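# Put the blue foam block or cardboard box in the tote

## Task

Check the room's floor for a blue foam block. If one is there, place it inside the tote near the door; if not, place the cardboard box in that tote. The placed item must sit entirely within the tote's rim with nothing sticking out over the edge, and it must stay there without the robot holding it. The robot must not tip over or be left leaning.

## Robot and tools

Robot: a Hello Robot Stretch 3 with one arm. It has a two-wheeled base (0.33 m long, 0.34 m wide), a lift that runs up a mast, and a telescoping arm that reaches out to the robot's right side, ending in a wrist with a gripper. The base can only drive straight or spin in place; it cannot slide sideways. Spinning pivots about the point midway between the wheels, 0.05 m behind the front edge. With the arm pulled in and the wrist folded, a spin sweeps a circle of radius 0.28 m; an unfolded wrist reaches beyond it. To move the gripper forward or back, drive the base.

Frames: the base frame has its origin on the floor between the drive wheels, x forward, y to the left, z up. hand_pose is reported in it, at the point where closed fingertips meet. The odometry frame is where the base frame was at the start. Heading is positive to the left, range -3.142 to 3.142.

Cameras: head_camera and nav_camera both move with head_pan_rad and head_tilt_rad; wrist_camera rides on the gripper. Each execute_actions result carries one image per camera, taken when the call ends. An empty actions list just returns the current view and state.

execute_actions takes "actions", a list run in order. Each action may have "robot", "steps" (integer 1 to 450, at 30 steps per second; default 1) and "until" (allowed only together with steps; ends the action early once every condition holds). An action with only steps simply waits. Motions continue across later actions and during thinking.

"robot" is one command, a list of up to 8 commands executed in sequence (a queue), or {"stop": true}, which brakes everything and clears the queue. A command may contain:
- "base": exactly one of translate_m (metres, an offset along the current heading, positive forward, magnitude at most 1) or rotate_rad (radians, an offset turn in place, positive counter-clockwise seen from above, magnitude at most 3.2). Both are measured from where the base is when that command begins.
- "joints": absolute targets by name; unnamed joints keep their goals. lift_m 0 to 1.1 (arm height on the mast); arm_m 0 to 0.52 (extension); wrist_yaw_rad -1.345 to 4.42 (0 along the arm, positive swings toward the front, 3.0 folds over the base); wrist_pitch_rad -1.57 to 0.451 (0 level, negative tips fingers down); wrist_roll_rad -2.911 to 2.911 (0 fingers side by side); gripper_m -0.089 to 0.179 (larger is wider; the actual fingertip gap is about 0.007 m smaller when nearly shut, 0.025 m smaller fully open, zero below 0.007); head_pan_rad -3.953 to 1.73 (0 forward, positive left, -1.57 faces along the arm); head_tilt_rad -1.53 to 0.419 (negative looks down).
- "contact_limits": {"arm_m": effort percent 1 to 100}, how hard that arm motion may push before it halts; lower is gentler.
- In a queue, {"pause_s": seconds up to 15} waits. The next queued command starts only when the previous one ends done (off_target also passes for base and gripper_m); otherwise the rest is dropped.
A new command overrides at once and discards any older queue. Any invalid value makes the whole call rejected with nothing run.

until: {"robot": {"status": "ended"}} waits until nothing reports moving and no queue runs. Fields can also be compared, e.g. "lift_m": [">", 0.3] or "base_status": ["!=", "moving"]; operators =, !=, <, <=, >, >=. Don't wait for exact equality, since done means within tolerance. {"any": {"status": "ended"}} fires when the first motion ends.

zoom_image: "camera" (head_camera, nav_camera or wrist_camera) and "region" [x0, y0, x1, y1] in pixels of that camera's last image, top-left origin, at most 504 by 504.

finished_scene: "scene" (integer) ends the scene irreversibly and reports success. Only call it once every motion has come to rest and the item sits in the tote by itself.

Result lines: base_status shows progress as (translate_m done of goal); joint_goals and joint_status per joint (moving, done, off_target, contact_stop, time_out, stopped, not_commanded, torque_fault); measured_speeds; refusals count, queue state (idle, running, done, dropped, stopped) and queue_left. on_its_own appears when the robot changed a goal itself, a joint is slack or its servo is off, or the base leans 3 degrees or more (base_tilt, in degrees, forward and right positive). lidar_m gives 12 ranges in 30-degree sectors starting straight ahead and going counter-clockwise, in a plane 0.17 m up; "-" means nothing seen. wrist_depth_mm and head_depth_mm are 7x7 grids of depths in mm. motor_effort is percent of maximum, with a bracketed peak. Lines beginning refused:, dropped: or replaced: explain failed or superseded goals.

Gripper: to grasp, command gripper_m below the object's width; to let go, open at least 0.02 beyond where contact began. Neither the reading nor done proves a hold, so check images. Overly hard squeezes get reduced and objects may slip; send a new value to regrip.

Speed: base runs fast (0.30 m/s, 1.9 rad/s) only with lift_m under 0.30, arm_m under 0.03 and wrist_yaw_rad over 2.54; otherwise it is slowed to 0.10 m/s and 0.63 rad/s.

Safety: fold or unfold the wrist only with lift_m 0.32 to 0.95, wrist_pitch_rad -0.4 and roll near 0; after folding the lift may go to 0.25. With wrist_yaw_rad under -0.4 keep pitch at -0.5 or lower. Pushing against something rigid with the gripper above about 0.45 m can tip the robot; don't push again after a contact_stop. Don't drive while gripping or pushing on fixed things. If the base snags or tilts, reverse the last move in small steps, free the gripper, and lower the lift to about 0.2 if still leaning. Avoid drops, slams and long hard pushes, which can overheat a wrist servo and leave it limp for 10 s. Loose objects may be nudged occasionally by outside disturbances.

Each tool is called as name(argument=value, ...), one argument or row to a line, values as JSON.

## Session

execute_actions(
  actions=[],
)

Scene clock: 0.00 s.
robot.base_odometry: x=+0.000 y=+0.000 heading=+0.000 (m, m, rad; robot's odometry frame)
robot.turned_by_wheels: +0.000 (rad since the last result)
robot.turned_by_imu: +0.000 (rad since the last result)
robot.base_tilt: forward=+1.1 right=+0.5 (deg)
robot.lidar_m: 0.90 0.90 1.08 1.29 1.54 0.94 0.84 0.84 1.00 1.86 2.18 1.02
robot.head_depth_mm: 924 922 918 923 926 926 928 / 905 902 904 903 906 908 906 / 886 881 887 887 889 889 890 / 866 865 865 869 867 871 870 / 848 848 848 850 852 855 853 / 831 831 834 834 834 837 835 / 814 816 816 818 820 820 822
robot.base_status: not_commanded
robot.joint_positions: lift_m=+0.307 arm_m=+0.002 wrist_yaw_rad=+2.973 wrist_pitch_rad=-0.331 wrist_roll_rad=+0.011 gripper_m=+0.037 head_pan_rad=-0.002 head_tilt_rad=+0.003
robot.joint_goals: lift_m=+0.307 arm_m=+0.002 wrist_yaw_rad=+2.973 wrist_pitch_rad=-0.331 wrist_roll_rad=+0.011 gripper_m=+0.037 head_pan_rad=-0.002 head_tilt_rad=+0.003
robot.joint_status: lift_m=not_commanded arm_m=not_commanded wrist_yaw_rad=not_commanded wrist_pitch_rad=not_commanded wrist_roll_rad=not_commanded gripper_m=not_commanded head_pan_rad=not_commanded head_tilt_rad=not_commanded
robot.measured_speeds: translate_m=+0.000 rotate_rad=+0.000 lift_m=+0.000 arm_m=+0.000 wrist_yaw_rad=+0.000 wrist_pitch_rad=+0.000 wrist_roll_rad=+0.000 head_pan_rad=+0.000 head_tilt_rad=+0.000
robot: refusals=0 queue=idle queue_left=0
robot.motor_effort: left_wheel=+0 right_wheel=+1 lift_m=+23 arm_m=+0 wrist_yaw_rad=+0 wrist_pitch_rad=+6 wrist_roll_rad=+0 gripper_m=+0 head_pan_rad=+0 head_tilt_rad=+2 (%)
robot.hand_pose: x=+0.0180 y=+0.0841 z=+0.3398 quat_wxyz=(+0.175, +0.708, +0.057, +0.681) (m; robot's base frame)
robot.wrist_depth_mm: - - - - - 963 769 / - - - - - - 776 / - - - - - - 807 / 837 825 816 827 808 812 769 / 654 656 - 657 683 658 658 / 546 551 - 549 527 550 547 / 470 480 - - 466 468 473
pictures: head_camera (sideways: a quarter turn clockwise sets it upright), nav_camera (sideways: a quarter turn counterclockwise sets it upright), wrist_camera
Images, in order (width x height): head_camera 896x504, nav_camera 672x504, wrist_camera 644x364.

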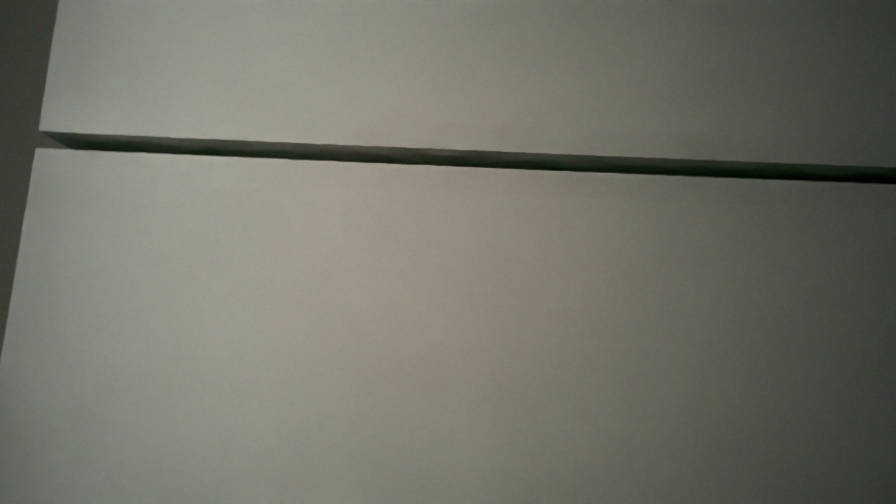

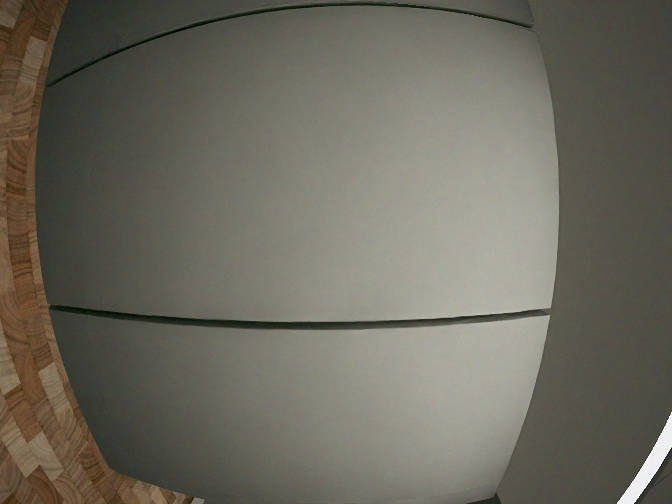

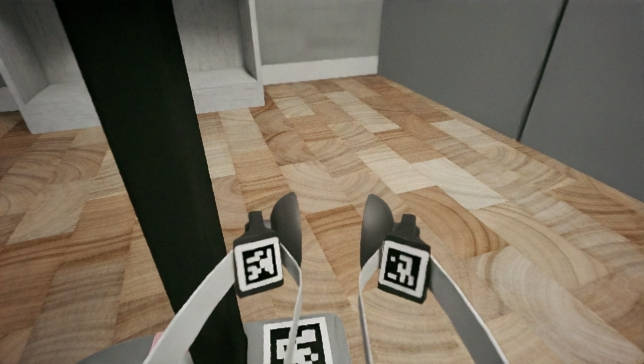

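execute_actions(
  actions=[
    {"robot":{"joints":{"head_pan_rad":-1.5,"head_tilt_rad":-0.6}},"steps":100,"until":{"robot":{"status":"ended"}}},
  ],
)

execute_actions(
  actions=[
    {"robot":{"joints":{"head_pan_rad":-3.1,"head_tilt_rad":-0.6}},"steps":100,"until":{"robot":{"status":"ended"}}},
  ],
)

execute_actions(
  actions=[
    {"robot":{"joints":{"head_pan_rad":1.5,"head_tilt_rad":-0.6}},"steps":150,"until":{"robot":{"status":"ended"}}},
  ],
)

Scene clock: 1.90 s.
robot.base_odometry: x=+0.000 y=+0.000 heading=+0.000 (m, m, rad; robot's odometry frame)
robot.turned_by_wheels: +0.000 (rad since the last result)
robot.turned_by_imu: +0.000 (rad since the last result)
robot.base_tilt: forward=+1.1 right=+0.6 (deg)
robot.lidar_m: 0.90 0.90 1.08 1.28 1.53 0.94 0.84 0.84 1.00 1.85 2.18 1.02
robot.head_depth_mm: 1855 1981 1991 2007 1779 1466 1232 / 1871 2067 2314 2337 1793 1457 1230 / 1831 2028 2275 2347 1784 1451 1223 / 1828 2023 2269 2310 1776 1447 1223 / 1804 2006 2235 2317 1775 1444 1223 / 1801 1981 2217 2305 1765 1445 1213 / 1793 1989 2222 2280 1772 1436 1219
robot.base_status: not_commanded
robot.joint_positions: lift_m=+0.307 arm_m=+0.002 wrist_yaw_rad=+2.973 wrist_pitch_rad=-0.331 wrist_roll_rad=+0.011 gripper_m=+0.037 head_pan_rad=-1.493 head_tilt_rad=-0.592
robot.joint_goals: lift_m=+0.307 arm_m=+0.002 wrist_yaw_rad=+2.973 wrist_pitch_rad=-0.331 wrist_roll_rad=+0.011 gripper_m=+0.037 head_pan_rad=-1.500 head_tilt_rad=-0.600
robot.joint_status: lift_m=not_commanded arm_m=not_commanded wrist_yaw_rad=not_commanded wrist_pitch_rad=not_commanded wrist_roll_rad=not_commanded gripper_m=not_commanded head_pan_rad=done head_tilt_rad=done
robot.measured_speeds: translate_m=+0.000 rotate_rad=+0.000 lift_m=+0.000 arm_m=+0.000 wrist_yaw_rad=+0.000 wrist_pitch_rad=+0.000 wrist_roll_rad=+0.000 head_pan_rad=+0.000 head_tilt_rad=+0.000
robot: refusals=0 queue=done queue_left=0
robot.motor_effort: left_wheel=+0(0) right_wheel=+1(1) lift_m=+23(24) arm_m=+0(0) wrist_yaw_rad=-1(0) wrist_pitch_rad=+6(6) wrist_roll_rad=+0(0) gripper_m=-1(1) head_pan_rad=-4(42) head_tilt_rad=-2(26) (%)
robot.hand_pose: x=+0.0180 y=+0.0841 z=+0.3398 quat_wxyz=(+0.175, +0.708, +0.057, +0.681) (m; robot's base frame)
robot.wrist_depth_mm: - - - - - 977 770 / - - - - - - 777 / - - - - - - 806 / 827 818 808 806 823 825 782 / 657 664 - 647 683 649 647 / 547 555 - 548 527 554 547 / 472 484 - - 470 475 471
pictures: head_camera (sideways: a quarter turn clockwise sets it upright), nav_camera (sideways: a quarter turn counterclockwise sets it upright), wrist_camera
Images, in order (width x height): head_camera 896x504, nav_camera 672x504, wrist_camera 644x364.

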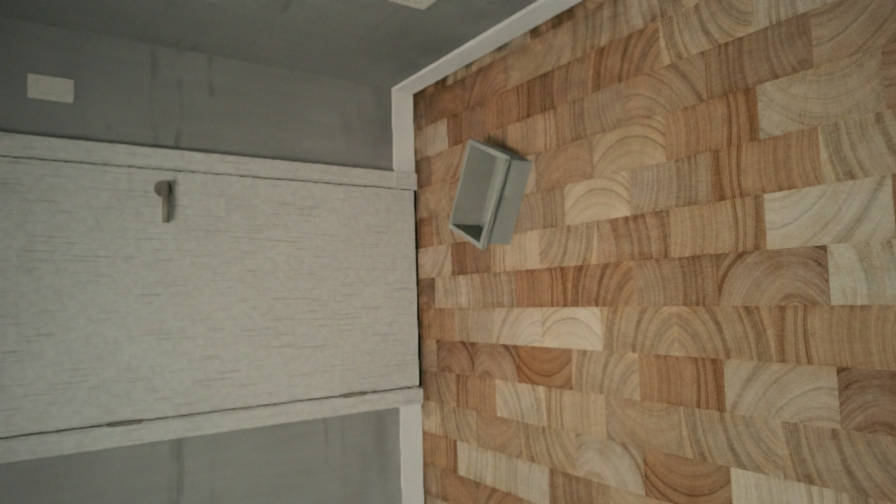

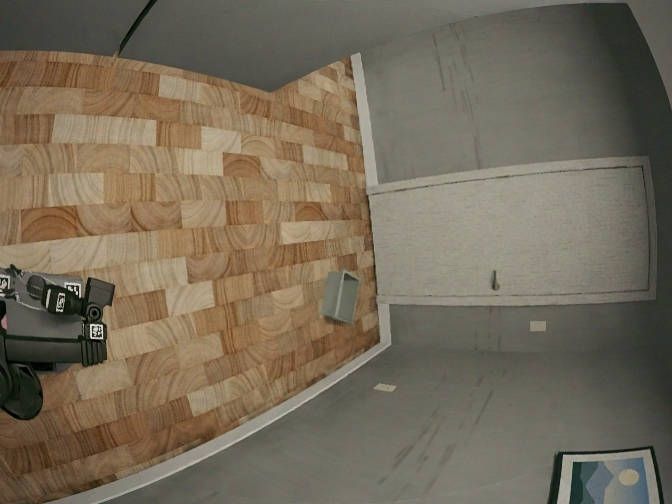

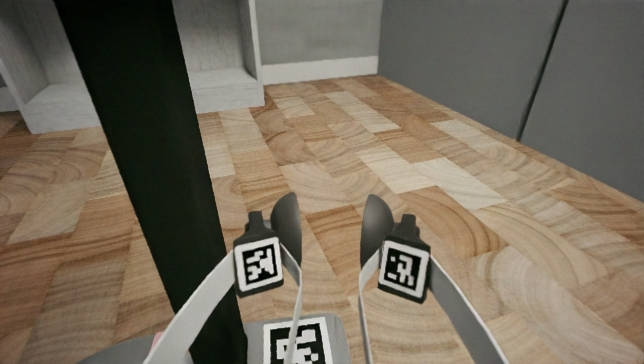

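Scene clock: 3.27 s.
robot.base_odometry: x=+0.000 y=+0.000 heading=+0.000 (m, m, rad; robot's odometry frame)
robot.turned_by_wheels: +0.000 (rad since the last result)
robot.turned_by_imu: +0.000 (rad since the last result)
robot.base_tilt: forward=+1.2 right=+0.4 (deg)
robot.lidar_m: 0.90 0.90 1.08 1.29 1.53 0.94 0.83 0.84 1.00 1.86 2.18 1.02
robot.head_depth_mm: 709 787 884 1014 1186 1376 1226 / 701 778 873 995 1161 1350 1231 / 693 766 861 978 1142 1347 1230 / 687 759 849 968 1120 1330 1220 / 678 751 840 953 1097 1303 1222 / 671 741 830 939 1084 1275 1219 / 665 732 819 928 1067 1253 1223
robot.base_status: not_commanded
robot.joint_positions: lift_m=+0.307 arm_m=+0.002 wrist_yaw_rad=+2.973 wrist_pitch_rad=-0.331 wrist_roll_rad=+0.011 gripper_m=+0.037 head_pan_rad=-3.093 head_tilt_rad=-0.592
robot.joint_goals: lift_m=+0.307 arm_m=+0.002 wrist_yaw_rad=+2.973 wrist_pitch_rad=-0.331 wrist_roll_rad=+0.011 gripper_m=+0.037 head_pan_rad=-3.100 head_tilt_rad=-0.600
robot.joint_status: lift_m=not_commanded arm_m=not_commanded wrist_yaw_rad=not_commanded wrist_pitch_rad=not_commanded wrist_roll_rad=not_commanded gripper_m=not_commanded head_pan_rad=done head_tilt_rad=done
robot.measured_speeds: translate_m=+0.000 rotate_rad=+0.000 lift_m=+0.000 arm_m=+0.000 wrist_yaw_rad=+0.000 wrist_pitch_rad=+0.000 wrist_roll_rad=+0.000 head_pan_rad=+0.000 head_tilt_rad=+0.000
robot: refusals=0 queue=done queue_left=0
robot.motor_effort: left_wheel=+0(0) right_wheel=+1(0) lift_m=+23(23) arm_m=+0(0) wrist_yaw_rad=+0(1) wrist_pitch_rad=+6(6) wrist_roll_rad=+0(0) gripper_m=+0(1) head_pan_rad=-4(43) head_tilt_rad=-2(3) (%)
robot.hand_pose: x=+0.0180 y=+0.0841 z=+0.3398 quat_wxyz=(+0.175, +0.708, +0.057, +0.681) (m; robot's base frame)
robot.wrist_depth_mm: - - - - - 975 757 / - - - - - - 784 / - - - - - - 805 / 833 792 816 807 822 817 778 / 665 664 - 659 686 657 655 / 546 554 - 550 531 547 544 / 470 489 - - 468 469 470
pictures: head_camera (sideways: a quarter turn clockwise sets it upright), nav_camera (sideways: a quarter turn counterclockwise sets it upright), wrist_camera
Images, in order (width x height): head_camera 896x504, nav_camera 672x504, wrist_camera 644x364.

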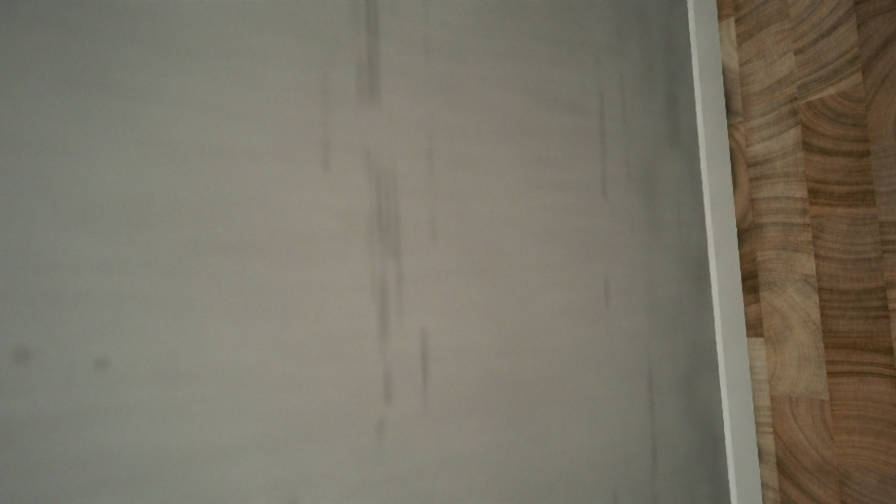

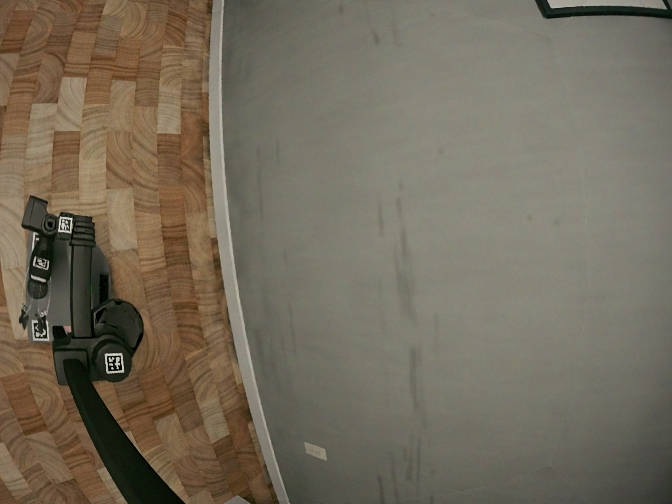

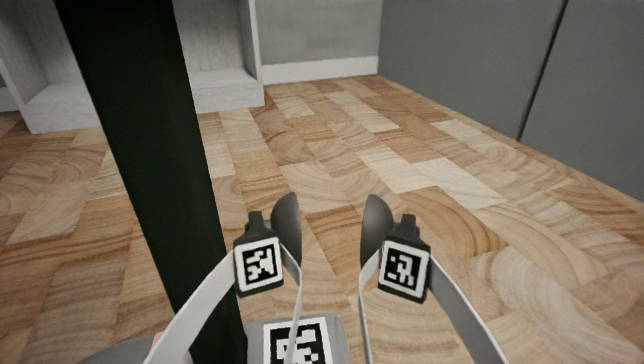

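Scene clock: 6.03 s.
robot.base_odometry: x=+0.000 y=+0.000 heading=+0.000 (m, m, rad; robot's odometry frame)
robot.turned_by_wheels: +0.000 (rad since the last result)
robot.turned_by_imu: +0.000 (rad since the last result)
robot.base_tilt: forward=+1.1 right=+0.4 (deg)
robot.lidar_m: 0.90 0.90 1.08 1.29 1.54 0.94 0.84 0.84 1.00 1.86 2.18 1.02
robot.head_depth_mm: 1421 1520 1577 1649 1673 1464 1232 / 1421 1582 1780 1969 1799 1462 1230 / 1390 1535 1738 1984 1794 1451 1223 / 1352 1501 1677 1915 1782 1453 1227 / 1323 1398 1559 1651 1707 1450 1223 / 1302 1380 1535 1648 1674 1447 1221 / 1270 1345 1498 1567 1647 1442 1250
robot.base_status: not_commanded
robot.joint_positions: lift_m=+0.307 arm_m=+0.002 wrist_yaw_rad=+2.973 wrist_pitch_rad=-0.331 wrist_roll_rad=+0.011 gripper_m=+0.037 head_pan_rad=+1.493 head_tilt_rad=-0.592
robot.joint_goals: lift_m=+0.307 arm_m=+0.002 wrist_yaw_rad=+2.973 wrist_pitch_rad=-0.331 wrist_roll_rad=+0.011 gripper_m=+0.037 head_pan_rad=+1.500 head_tilt_rad=-0.600
robot.joint_status: lift_m=not_commanded arm_m=not_commanded wrist_yaw_rad=not_commanded wrist_pitch_rad=not_commanded wrist_roll_rad=not_commanded gripper_m=not_commanded head_pan_rad=done head_tilt_rad=done
robot.measured_speeds: translate_m=+0.000 rotate_rad=+0.000 lift_m=+0.000 arm_m=+0.000 wrist_yaw_rad=+0.000 wrist_pitch_rad=+0.000 wrist_roll_rad=+0.000 head_pan_rad=+0.000 head_tilt_rad=+0.000
robot: refusals=0 queue=done queue_left=0
robot.motor_effort: left_wheel=+0(0) right_wheel=+1(1) lift_m=+24(23) arm_m=+0(0) wrist_yaw_rad=+0(0) wrist_pitch_rad=+6(6) wrist_roll_rad=+0(0) gripper_m=+0(1) head_pan_rad=+4(44) head_tilt_rad=-2(3) (%)
robot.hand_pose: x=+0.0180 y=+0.0841 z=+0.3398 quat_wxyz=(+0.175, +0.708, +0.057, +0.681) (m; robot's base frame)
robot.wrist_depth_mm: - - - - - 990 766 / - - - - - - 775 / - - - - - - 779 / 822 795 824 824 815 823 778 / 667 658 - 658 679 658 651 / 551 551 - 546 526 543 549 / 471 484 - - 473 467 469
pictures: head_camera (sideways: a quarter turn clockwise sets it upright), nav_camera (sideways: a quarter turn counterclockwise sets it upright), wrist_camera
Images, in order (width x height): head_camera 896x504, nav_camera 672x504, wrist_camera 644x364.

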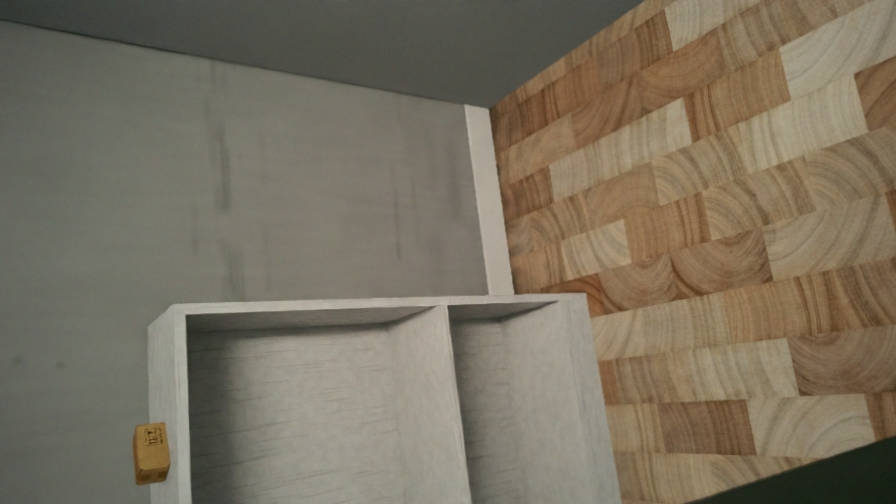

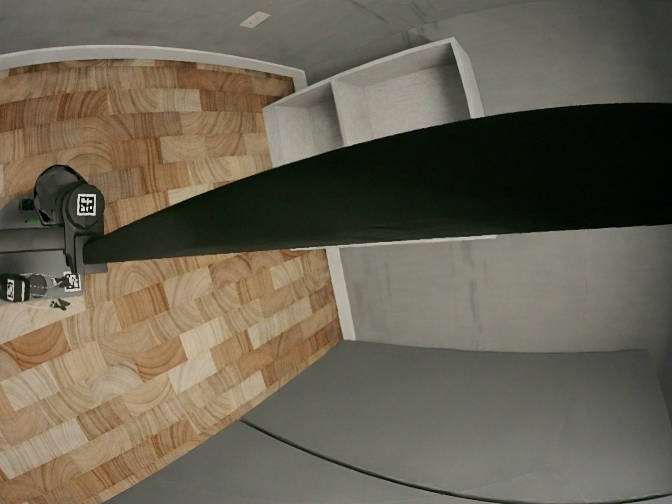

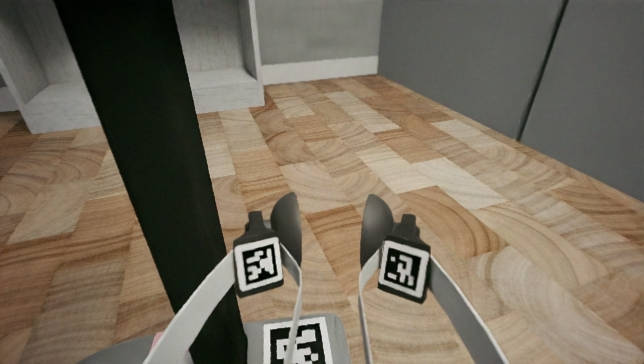

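execute_actions(
  actions=[
    {"robot":{"joints":{"head_pan_rad":-3.95,"head_tilt_rad":-0.7}},"steps":150,"until":{"robot":{"status":"ended"}}},
  ],
)

execute_actions(
  actions=[
    {"robot":{"joints":{"head_pan_rad":-0.9,"head_tilt_rad":-0.7}},"steps":150,"until":{"robot":{"status":"ended"}}},
  ],
)

Scene clock: 9.67 s.
robot.base_odometry: x=+0.000 y=+0.000 heading=+0.000 (m, m, rad; robot's odometry frame)
robot.turned_by_wheels: +0.000 (rad since the last result)
robot.turned_by_imu: +0.000 (rad since the last result)
robot.base_tilt: forward=+0.9 right=+0.6 (deg)
robot.lidar_m: 0.90 0.90 1.08 1.28 1.53 0.94 0.84 0.84 1.00 1.85 2.18 1.01
robot.head_depth_mm: - - - - - 1324 1176 / 1432 1350 - - - - - / 1431 1628 1854 1982 1624 1388 - / 1236 1391 1595 1823 1627 1360 1170 / 1084 1198 1343 1534 1610 1356 1165 / 965 1054 1174 1310 1487 1354 1165 / 871 948 1037 1141 1283 1326 1164
robot.base_status: not_commanded
robot.joint_positions: lift_m=+0.307 arm_m=+0.002 wrist_yaw_rad=+2.973 wrist_pitch_rad=-0.331 wrist_roll_rad=+0.011 gripper_m=+0.037 head_pan_rad=-3.943 head_tilt_rad=-0.691
robot.joint_goals: lift_m=+0.307 arm_m=+0.002 wrist_yaw_rad=+2.973 wrist_pitch_rad=-0.331 wrist_roll_rad=+0.011 gripper_m=+0.037 head_pan_rad=-3.950 head_tilt_rad=-0.700
robot.joint_status: lift_m=not_commanded arm_m=not_commanded wrist_yaw_rad=not_commanded wrist_pitch_rad=not_commanded wrist_roll_rad=not_commanded gripper_m=not_commanded head_pan_rad=done head_tilt_rad=done
robot.measured_speeds: translate_m=+0.000 rotate_rad=+0.000 lift_m=+0.000 arm_m=+0.000 wrist_yaw_rad=+0.000 wrist_pitch_rad=+0.000 wrist_roll_rad=+0.000 head_pan_rad=+0.000 head_tilt_rad=+0.000
robot: refusals=0 queue=done queue_left=0
robot.motor_effort: left_wheel=+0(0) right_wheel=+1(0) lift_m=+23(23) arm_m=+0(0) wrist_yaw_rad=-1(1) wrist_pitch_rad=+6(6) wrist_roll_rad=+0(0) gripper_m=+1(0) head_pan_rad=-4(43) head_tilt_rad=-3(11) (%)
robot.hand_pose: x=+0.0180 y=+0.0841 z=+0.3398 quat_wxyz=(+0.175, +0.708, +0.057, +0.681) (m; robot's base frame)
robot.wrist_depth_mm: - - - - - 975 762 / - - - - - - 781 / - - - - - - 804 / 819 806 827 827 831 818 778 / 673 658 - 660 685 656 645 / 557 552 - 545 533 552 552 / 476 483 - - 468 472 468
pictures: head_camera (sideways: a quarter turn clockwise sets it upright), nav_camera (sideways: a quarter turn counterclockwise sets it upright), wrist_camera
Images, in order (width x height): head_camera 896x504, nav_camera 672x504, wrist_camera 644x364.

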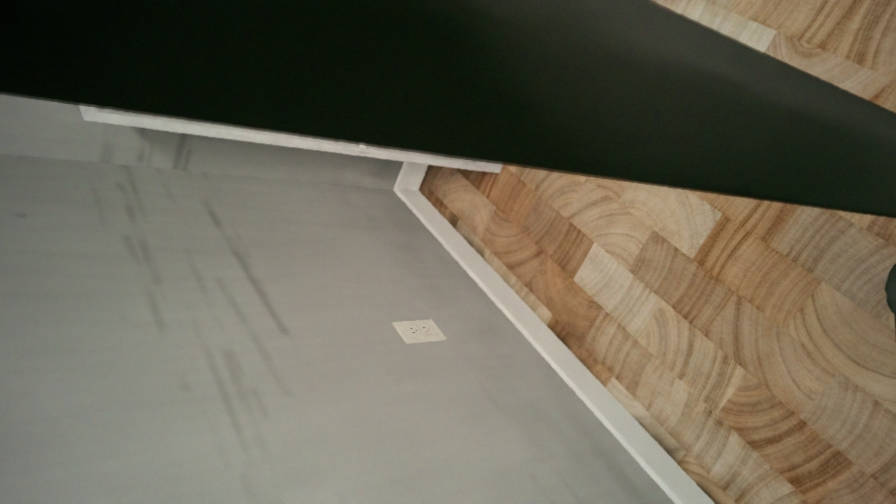

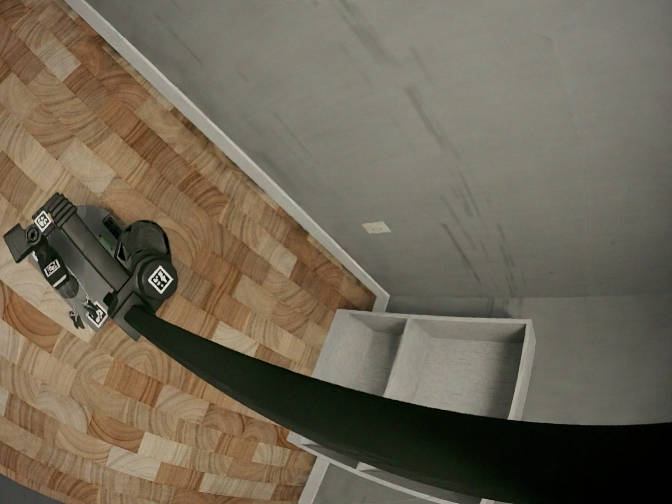

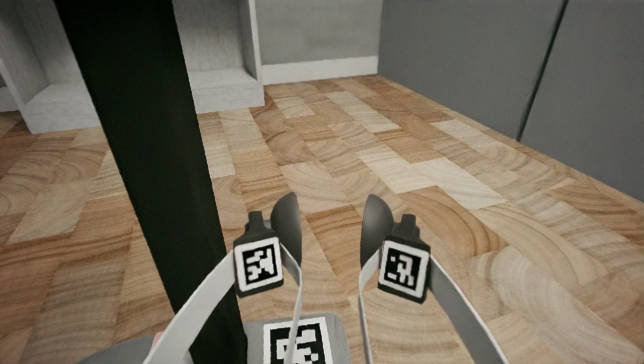

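Scene clock: 11.73 s.
robot.base_odometry: x=+0.000 y=+0.000 heading=+0.000 (m, m, rad; robot's odometry frame)
robot.turned_by_wheels: +0.000 (rad since the last result)
robot.turned_by_imu: +0.000 (rad since the last result)
robot.base_tilt: forward=+1.1 right=+0.5 (deg)
robot.lidar_m: 0.90 0.90 1.08 1.29 1.53 0.94 0.84 0.84 1.00 1.86 2.18 1.01
robot.head_depth_mm: 1826 2020 2238 2036 1633 1368 1177 / 1930 2128 2341 2031 1628 1366 1173 / 2017 2240 2451 2026 1628 1365 1169 / 2113 2391 2546 2036 1624 1360 1174 / 2195 2430 2449 1821 1621 1366 1169 / 1156 1265 1386 1547 1592 1357 1164 / 1026 1104 1200 1315 1453 1357 1171
robot.base_status: not_commanded
robot.joint_positions: lift_m=+0.307 arm_m=+0.002 wrist_yaw_rad=+2.973 wrist_pitch_rad=-0.331 wrist_roll_rad=+0.011 gripper_m=+0.037 head_pan_rad=-0.907 head_tilt_rad=-0.691
robot.joint_goals: lift_m=+0.307 arm_m=+0.002 wrist_yaw_rad=+2.973 wrist_pitch_rad=-0.331 wrist_roll_rad=+0.011 gripper_m=+0.037 head_pan_rad=-0.900 head_tilt_rad=-0.700
robot.joint_status: lift_m=not_commanded arm_m=not_commanded wrist_yaw_rad=not_commanded wrist_pitch_rad=not_commanded wrist_roll_rad=not_commanded gripper_m=not_commanded head_pan_rad=done head_tilt_rad=done
robot.measured_speeds: translate_m=+0.000 rotate_rad=+0.000 lift_m=+0.000 arm_m=+0.000 wrist_yaw_rad=+0.000 wrist_pitch_rad=+0.000 wrist_roll_rad=+0.000 head_pan_rad=+0.000 head_tilt_rad=+0.000
robot: refusals=0 queue=done queue_left=0
robot.motor_effort: left_wheel=-1(0) right_wheel=+1(0) lift_m=+24(23) arm_m=+0(0) wrist_yaw_rad=-1(0) wrist_pitch_rad=+6(6) wrist_roll_rad=+1(0) gripper_m=+1(0) head_pan_rad=+4(44) head_tilt_rad=-2(2) (%)
robot.hand_pose: x=+0.0180 y=+0.0841 z=+0.3398 quat_wxyz=(+0.175, +0.708, +0.057, +0.681) (m; robot's base frame)
robot.wrist_depth_mm: - - - - - 968 761 / - - - - - - 781 / - - - - - - 788 / 826 800 812 836 836 819 771 / 652 670 - 659 693 666 656 / 556 549 - 550 531 542 546 / 473 483 - - 470 468 470
pictures: head_camera (sideways: a quarter turn clockwise sets it upright), nav_camera (sideways: a quarter turn counterclockwise sets it upright), wrist_camera
Images, in order (width x height): head_camera 896x504, nav_camera 672x504, wrist_camera 644x364.

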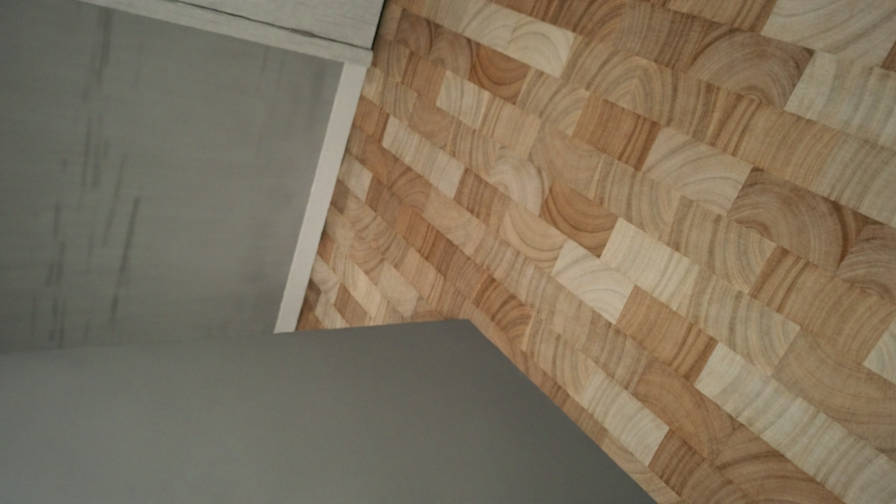

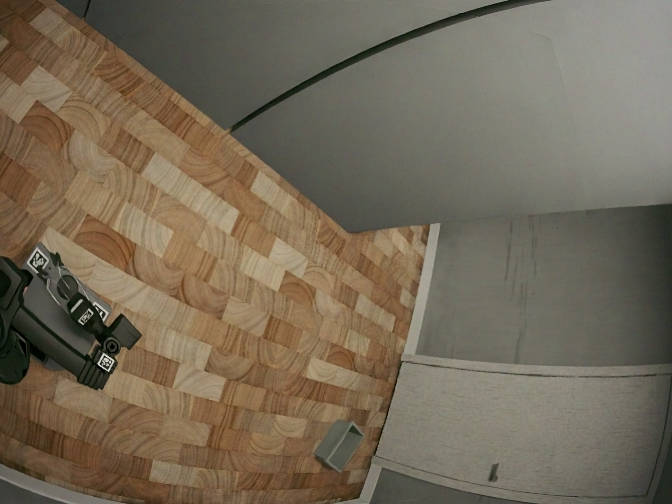

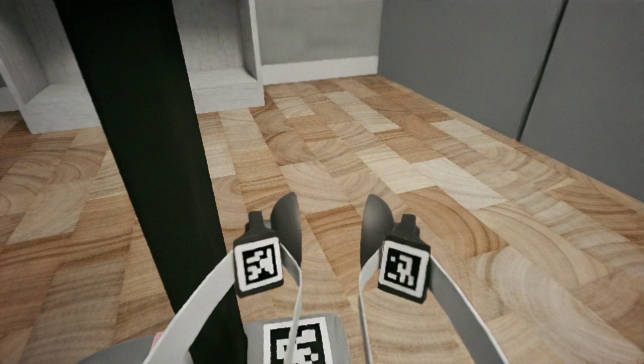

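execute_actions(
  actions=[
    {"robot":[{"joints":{"lift_m":0.28,"head_pan_rad":0.9,"head_tilt_rad":-0.7}},{"base":{"rotate_rad":-1.3}},{"base":{"translate_m":1.0}},{"base":{"translate_m":0.45}}],"steps":450,"until":{"robot":{"status":"ended"}}},
  ],
)

Scene clock: 24.03 s.
robot.base_odometry: x=+0.388 y=-1.397 heading=-1.300 (m, m, rad; robot's odometry frame)
robot.turned_by_wheels: -1.300 (rad since the last result)
robot.turned_by_imu: -1.315 (rad since the last result)
robot.base_tilt: forward=+1.2 right=+0.3 (deg)
robot.lidar_m: 0.72 0.75 1.12 0.84 0.86 1.23 2.73 1.24 0.95 0.93 0.98 0.73
robot.head_depth_mm: 780 841 915 995 1105 1213 1177 / 870 948 1042 1153 1296 1334 1171 / 990 1087 1214 1377 1516 1354 1173 / 1144 1285 1454 1692 1621 1363 1170 / 1358 1554 1818 1943 1624 1355 1170 / 1658 1973 2352 2016 1616 1351 1170 / 2131 2686 2636 2009 1622 1351 1167
robot.base_status: done (translate_m +0.4500 of +0.4500)
robot.joint_positions: lift_m=+0.280 arm_m=+0.002 wrist_yaw_rad=+2.973 wrist_pitch_rad=-0.332 wrist_roll_rad=+0.011 gripper_m=+0.037 head_pan_rad=+0.893 head_tilt_rad=-0.692
robot.joint_goals: lift_m=+0.280 arm_m=+0.002 wrist_yaw_rad=+2.973 wrist_pitch_rad=-0.332 wrist_roll_rad=+0.011 gripper_m=+0.037 head_pan_rad=+0.900 head_tilt_rad=-0.700
robot.joint_status: lift_m=done arm_m=not_commanded wrist_yaw_rad=not_commanded wrist_pitch_rad=not_commanded wrist_roll_rad=not_commanded gripper_m=not_commanded head_pan_rad=done head_tilt_rad=done
robot.measured_speeds: translate_m=+0.000 rotate_rad=+0.000 lift_m=+0.000 arm_m=+0.000 wrist_yaw_rad=+0.000 wrist_pitch_rad=+0.000 wrist_roll_rad=+0.000 head_pan_rad=+0.000 head_tilt_rad=+0.000
robot: refusals=0 queue=done queue_left=0
robot.motor_effort: left_wheel=+2(8) right_wheel=-2(9) lift_m=+20(23) arm_m=+0(0) wrist_yaw_rad=+0(1) wrist_pitch_rad=+7(7) wrist_roll_rad=+0(0) gripper_m=+0(0) head_pan_rad=+3(44) head_tilt_rad=-2(3) (%)
robot.hand_pose: x=+0.0180 y=+0.0840 z=+0.3126 quat_wxyz=(+0.176, +0.708, +0.057, +0.681) (m; robot's base frame)
robot.wrist_depth_mm: 718 - - - - - 763 / 776 - - - - - 765 / 837 - 957 - - - 782 / 783 757 764 762 775 783 731 / 628 626 - 616 639 614 617 / 515 516 - 510 489 519 514 / 457 - - - 438 440 436
pictures: head_camera (sideways: a quarter turn clockwise sets it upright), nav_camera (sideways: a quarter turn counterclockwise sets it upright), wrist_camera
Images, in order (width x height): head_camera 896x504, nav_camera 672x504, wrist_camera 644x364.

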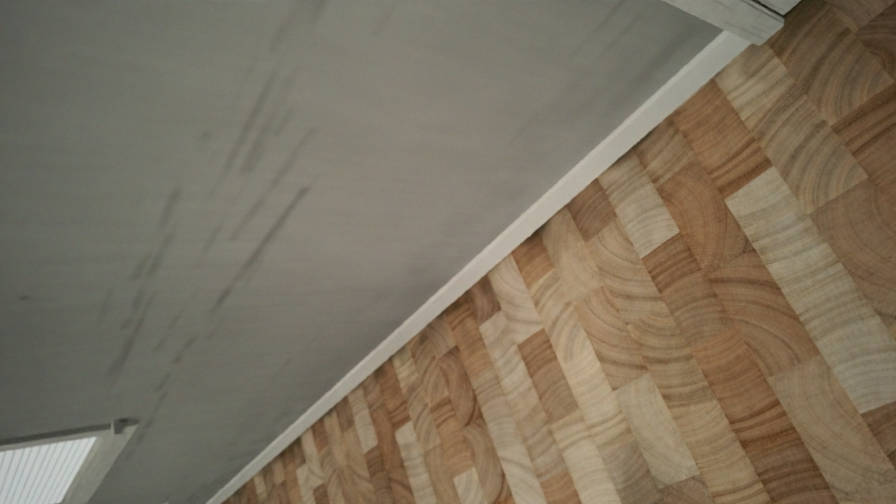

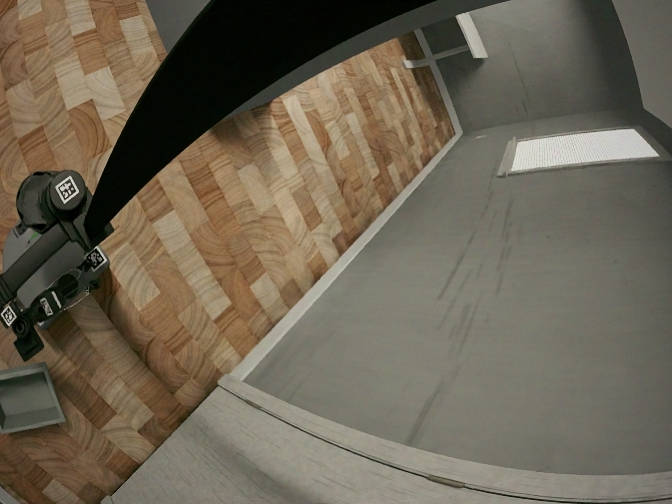

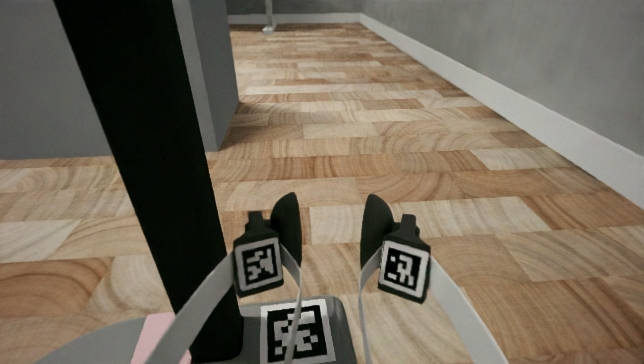

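execute_actions(
  actions=[
    {"robot":[{"base":{"translate_m":0.2}},{"base":{"rotate_rad":1.4},"joints":{"head_pan_rad":0.3,"head_tilt_rad":-0.5}},{"base":{"translate_m":1.0}}],"steps":450,"until":{"robot":{"status":"ended"}}},
  ],
)

Scene clock: 34.50 s.
robot.base_odometry: x=+1.437 y=-1.490 heading=+0.100 (m, m, rad; robot's odometry frame)
robot.turned_by_wheels: +1.400 (rad since the last result)
robot.turned_by_imu: +1.420 (rad since the last result)
robot.base_tilt: forward=+1.1 right=+0.4 (deg)
robot.lidar_m: 1.21 2.41 0.57 0.54 0.54 2.09 1.94 0.68 0.46 0.43 0.44 0.56
robot.head_depth_mm: 2286 2477 2679 2690 1974 1565 1295 / 2335 2553 2792 2707 1965 1566 1292 / 2388 2597 2847 2681 1971 1551 1283 / 2459 2664 2496 2616 1959 1549 1285 / 2532 2749 3015 2658 1954 1544 1280 / 2611 2800 3120 2658 1958 1537 1280 / 2664 2915 3206 2658 1937 1537 1279
robot.base_status: done (translate_m +1.0000 of +1.0000)
robot.joint_positions: lift_m=+0.280 arm_m=+0.002 wrist_yaw_rad=+2.973 wrist_pitch_rad=-0.332 wrist_roll_rad=+0.011 gripper_m=+0.037 head_pan_rad=+0.307 head_tilt_rad=-0.506
robot.joint_goals: lift_m=+0.280 arm_m=+0.002 wrist_yaw_rad=+2.973 wrist_pitch_rad=-0.332 wrist_roll_rad=+0.011 gripper_m=+0.037 head_pan_rad=+0.300 head_tilt_rad=-0.500
robot.joint_status: lift_m=done arm_m=not_commanded wrist_yaw_rad=not_commanded wrist_pitch_rad=not_commanded wrist_roll_rad=not_commanded gripper_m=not_commanded head_pan_rad=done head_tilt_rad=done
robot.measured_speeds: translate_m=+0.000 rotate_rad=+0.000 lift_m=+0.000 arm_m=+0.000 wrist_yaw_rad=+0.000 wrist_pitch_rad=+0.000 wrist_roll_rad=+0.000 head_pan_rad=+0.000 head_tilt_rad=+0.000
robot: refusals=0 queue=done queue_left=0
robot.motor_effort: left_wheel=-2(8) right_wheel=+3(12) lift_m=+21(21) arm_m=+0(0) wrist_yaw_rad=+0(1) wrist_pitch_rad=+7(7) wrist_roll_rad=+1(0) gripper_m=-1(1) head_pan_rad=-3(38) head_tilt_rad=+2(16) (%)
robot.hand_pose: x=+0.0180 y=+0.0840 z=+0.3126 quat_wxyz=(+0.176, +0.708, +0.057, +0.681) (m; robot's base frame)
robot.wrist_depth_mm: - - 502 530 - - - / - - 543 566 - - - / - - 588 621 - - - / 775 735 639 679 767 777 771 / 619 622 - 629 641 622 611 / 517 517 - 513 497 514 511 / 455 - - - 440 438 440
pictures: head_camera (sideways: a quarter turn clockwise sets it upright), nav_camera (sideways: a quarter turn counterclockwise sets it upright), wrist_camera
Images, in order (width x height): head_camera 896x504, nav_camera 672x504, wrist_camera 644x364.

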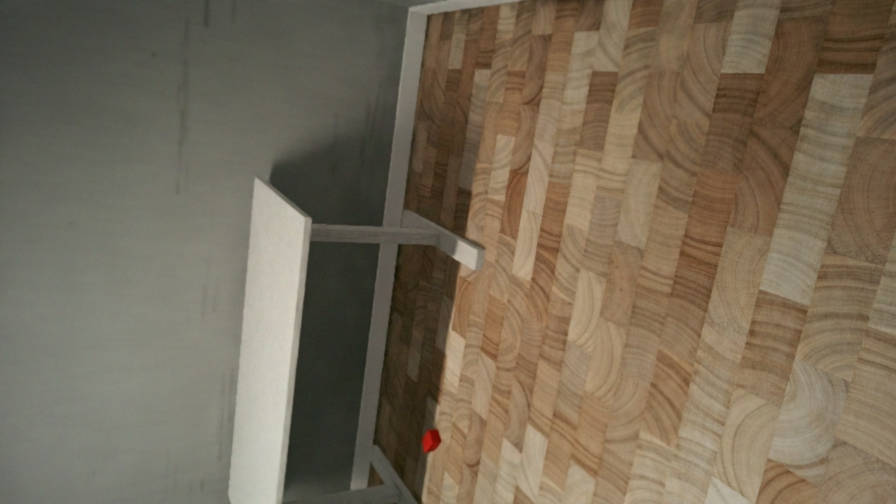

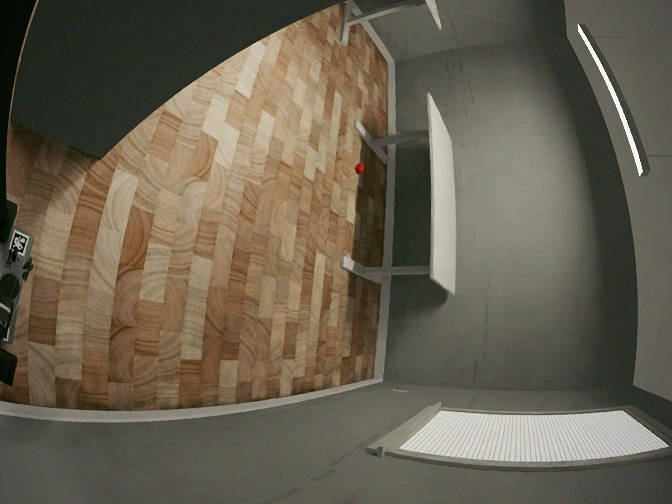

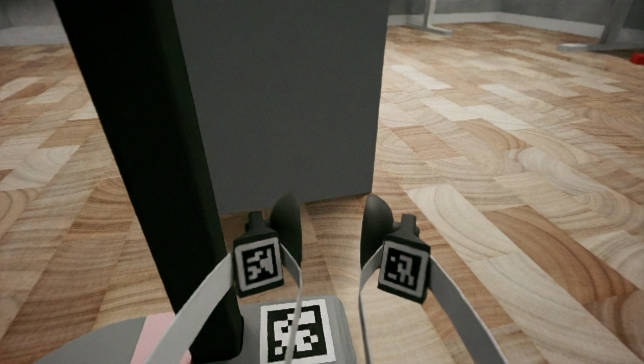

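execute_actions(
  actions=[
    {"robot":[{"base":{"rotate_rad":0.6},"joints":{"head_pan_rad":0.6,"head_tilt_rad":-0.5}},{"base":{"translate_m":1.0}}],"steps":450,"until":{"robot":{"status":"ended"}}},
  ],
)

Scene clock: 41.80 s.
robot.base_odometry: x=+2.202 y=-0.846 heading=+0.700 (m, m, rad; robot's odometry frame)
robot.turned_by_wheels: +0.600 (rad since the last result)
robot.turned_by_imu: +0.610 (rad since the last result)
robot.base_tilt: forward=+1.0 right=+0.6 (deg)
robot.lidar_m: 1.96 2.54 2.43 1.13 1.13 0.63 1.33 0.95 0.91 0.94 1.26 1.47
robot.head_depth_mm: 2429 2527 2559 2644 1987 1568 1297 / 2776 2982 3106 2686 1975 1559 1290 / 2784 3023 3375 2704 1969 1549 1287 / 2645 2875 3202 2687 1965 1557 1285 / 2518 2652 2969 2646 1956 1545 1285 / 2440 2511 2894 2635 1967 1541 1280 / 2349 2452 2744 2630 1934 1536 1279
robot.base_status: done (translate_m +1.0000 of +1.0000)
robot.joint_positions: lift_m=+0.280 arm_m=+0.002 wrist_yaw_rad=+2.973 wrist_pitch_rad=-0.332 wrist_roll_rad=+0.011 gripper_m=+0.037 head_pan_rad=+0.593 head_tilt_rad=-0.506
robot.joint_goals: lift_m=+0.280 arm_m=+0.002 wrist_yaw_rad=+2.973 wrist_pitch_rad=-0.332 wrist_roll_rad=+0.011 gripper_m=+0.037 head_pan_rad=+0.600 head_tilt_rad=-0.500
robot.joint_status: lift_m=done arm_m=not_commanded wrist_yaw_rad=not_commanded wrist_pitch_rad=not_commanded wrist_roll_rad=not_commanded gripper_m=not_commanded head_pan_rad=done head_tilt_rad=done
robot.measured_speeds: translate_m=+0.000 rotate_rad=+0.000 lift_m=+0.000 arm_m=+0.000 wrist_yaw_rad=+0.000 wrist_pitch_rad=+0.000 wrist_roll_rad=+0.000 head_pan_rad=+0.000 head_tilt_rad=+0.000
robot: refusals=0 queue=done queue_left=0
robot.motor_effort: left_wheel=-3(8) right_wheel=+3(10) lift_m=+21(20) arm_m=-1(0) wrist_yaw_rad=+0(0) wrist_pitch_rad=+7(7) wrist_roll_rad=+0(0) gripper_m=+2(1) head_pan_rad=+4(29) head_tilt_rad=+3(2) (%)
robot.hand_pose: x=+0.0180 y=+0.0840 z=+0.3126 quat_wxyz=(+0.176, +0.708, +0.057, +0.681) (m; robot's base frame)
robot.wrist_depth_mm: 895 - - - - - - / 947 - - - - - - / 854 - - - - - - / 646 711 779 778 775 769 766 / 585 623 - 621 648 615 617 / 511 514 - 515 496 510 516 / 458 - - - 442 440 439
pictures: head_camera (sideways: a quarter turn clockwise sets it upright), nav_camera (sideways: a quarter turn counterclockwise sets it upright), wrist_camera
Images, in order (width x height): head_camera 896x504, nav_camera 672x504, wrist_camera 644x364.

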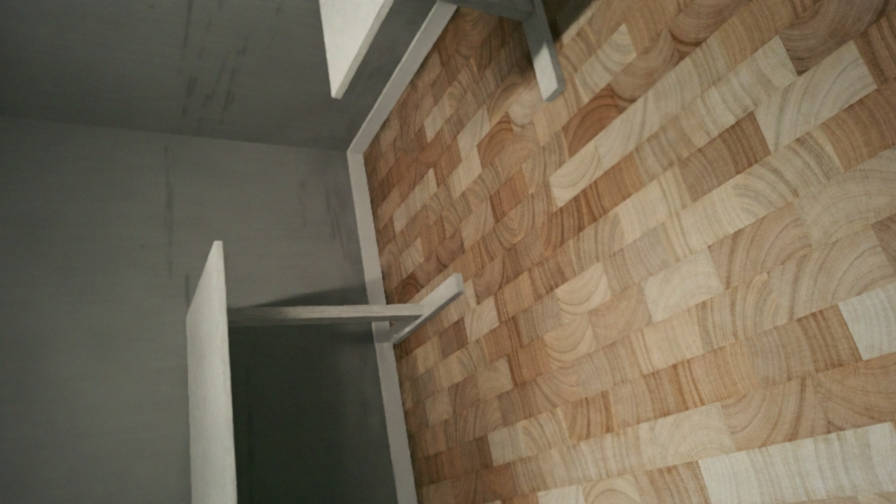

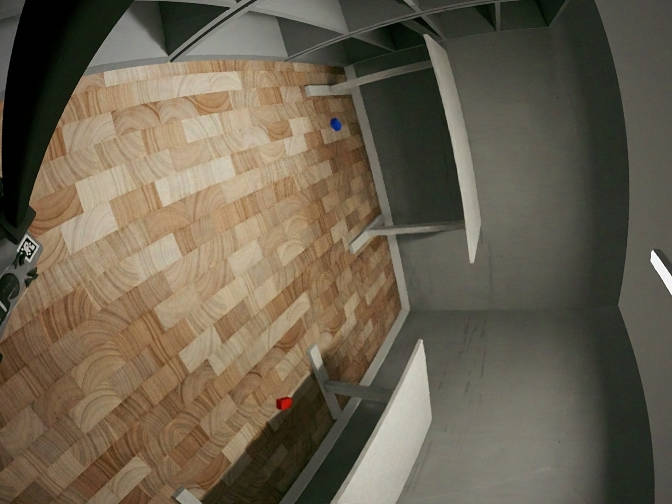

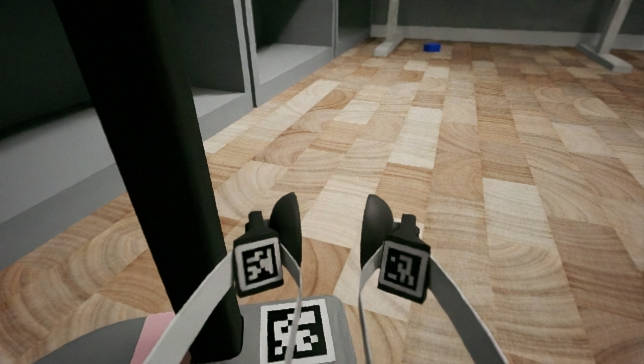

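execute_actions(
  actions=[
    {"robot":[{"base":{"rotate_rad":1.05},"joints":{"head_pan_rad":0.0,"head_tilt_rad":-0.7}},{"base":{"translate_m":1.0}}],"steps":450,"until":{"robot":{"status":"ended"}}},
  ],
)

Scene clock: 49.13 s.
robot.base_odometry: x=+2.024 y=+0.138 heading=+1.750 (m, m, rad; robot's odometry frame)
robot.turned_by_wheels: +1.050 (rad since the last result)
robot.turned_by_imu: +1.066 (rad since the last result)
robot.base_tilt: forward=+1.2 right=+0.5 (deg)
robot.lidar_m: 1.86 1.09 1.15 0.65 1.14 1.12 1.92 1.97 1.73 1.50 2.00 1.62
robot.head_depth_mm: 1517 1203 1980 2030 1634 1366 1175 / 1534 1203 1987 2034 1634 1362 1173 / 1535 1200 2000 2016 1629 1360 1173 / 1538 1196 2011 2011 1617 1358 1169 / 1547 1187 2018 2005 1620 1358 1169 / 1531 1182 1942 1877 1622 1360 1171 / 1536 1176 1994 1906 1615 1355 1168
robot.base_status: done (translate_m +1.0000 of +1.0000)
robot.joint_positions: lift_m=+0.280 arm_m=+0.002 wrist_yaw_rad=+2.973 wrist_pitch_rad=-0.332 wrist_roll_rad=+0.011 gripper_m=+0.037 head_pan_rad=+0.007 head_tilt_rad=-0.692
robot.joint_goals: lift_m=+0.280 arm_m=+0.002 wrist_yaw_rad=+2.973 wrist_pitch_rad=-0.332 wrist_roll_rad=+0.011 gripper_m=+0.037 head_pan_rad=+0.000 head_tilt_rad=-0.700
robot.joint_status: lift_m=done arm_m=not_commanded wrist_yaw_rad=not_commanded wrist_pitch_rad=not_commanded wrist_roll_rad=not_commanded gripper_m=not_commanded head_pan_rad=done head_tilt_rad=done
robot.measured_speeds: translate_m=+0.000 rotate_rad=+0.000 lift_m=+0.000 arm_m=+0.000 wrist_yaw_rad=+0.000 wrist_pitch_rad=+0.000 wrist_roll_rad=+0.000 head_pan_rad=+0.000 head_tilt_rad=+0.000
robot: refusals=0 queue=done queue_left=0
robot.motor_effort: left_wheel=-3(8) right_wheel=+4(12) lift_m=+20(22) arm_m=+0(0) wrist_yaw_rad=+0(1) wrist_pitch_rad=+7(7) wrist_roll_rad=+0(0) gripper_m=-1(0) head_pan_rad=-4(40) head_tilt_rad=-2(17) (%)
robot.hand_pose: x=+0.0180 y=+0.0839 z=+0.3126 quat_wxyz=(+0.176, +0.708, +0.057, +0.681) (m; robot's base frame)
robot.wrist_depth_mm: 923 - 965 - - - 837 / - - - - - - 855 / 857 - 749 867 844 843 872 / 696 692 745 783 766 765 766 / 627 623 - 620 645 617 614 / 521 519 - 518 495 519 511 / 454 - - - 441 441 435
pictures: head_camera (sideways: a quarter turn clockwise sets it upright), nav_camera (sideways: a quarter turn counterclockwise sets it upright), wrist_camera
Images, in order (width x height): head_camera 896x504, nav_camera 672x504, wrist_camera 644x364.

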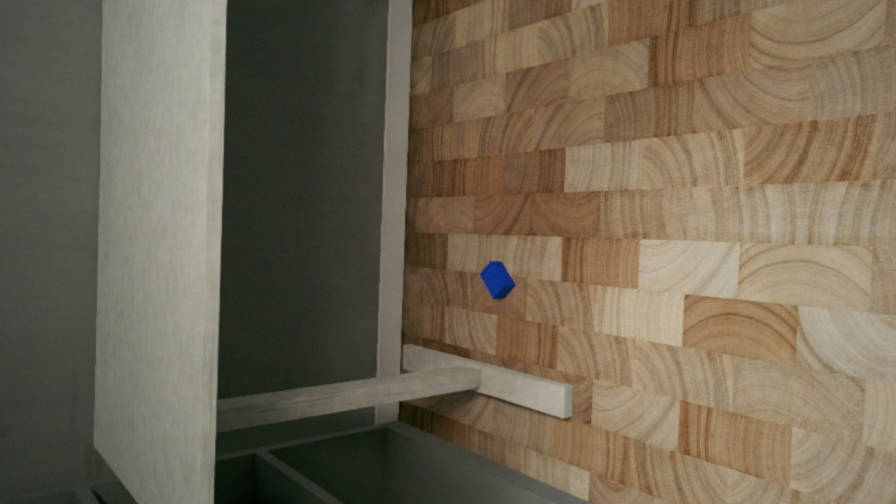

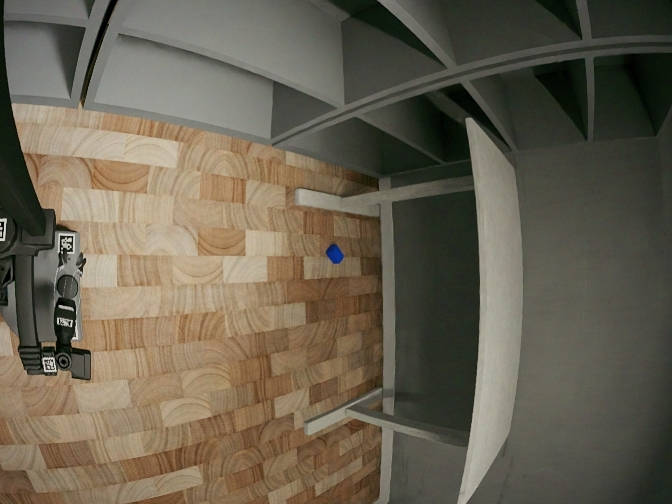

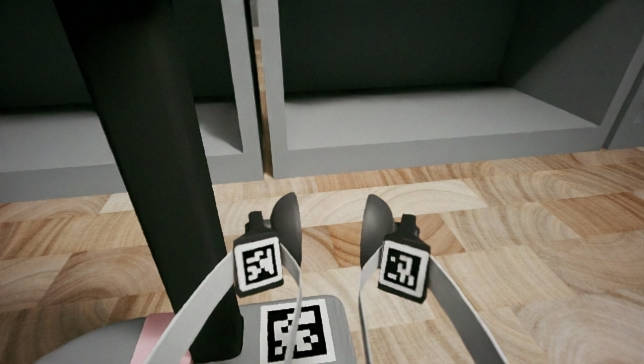

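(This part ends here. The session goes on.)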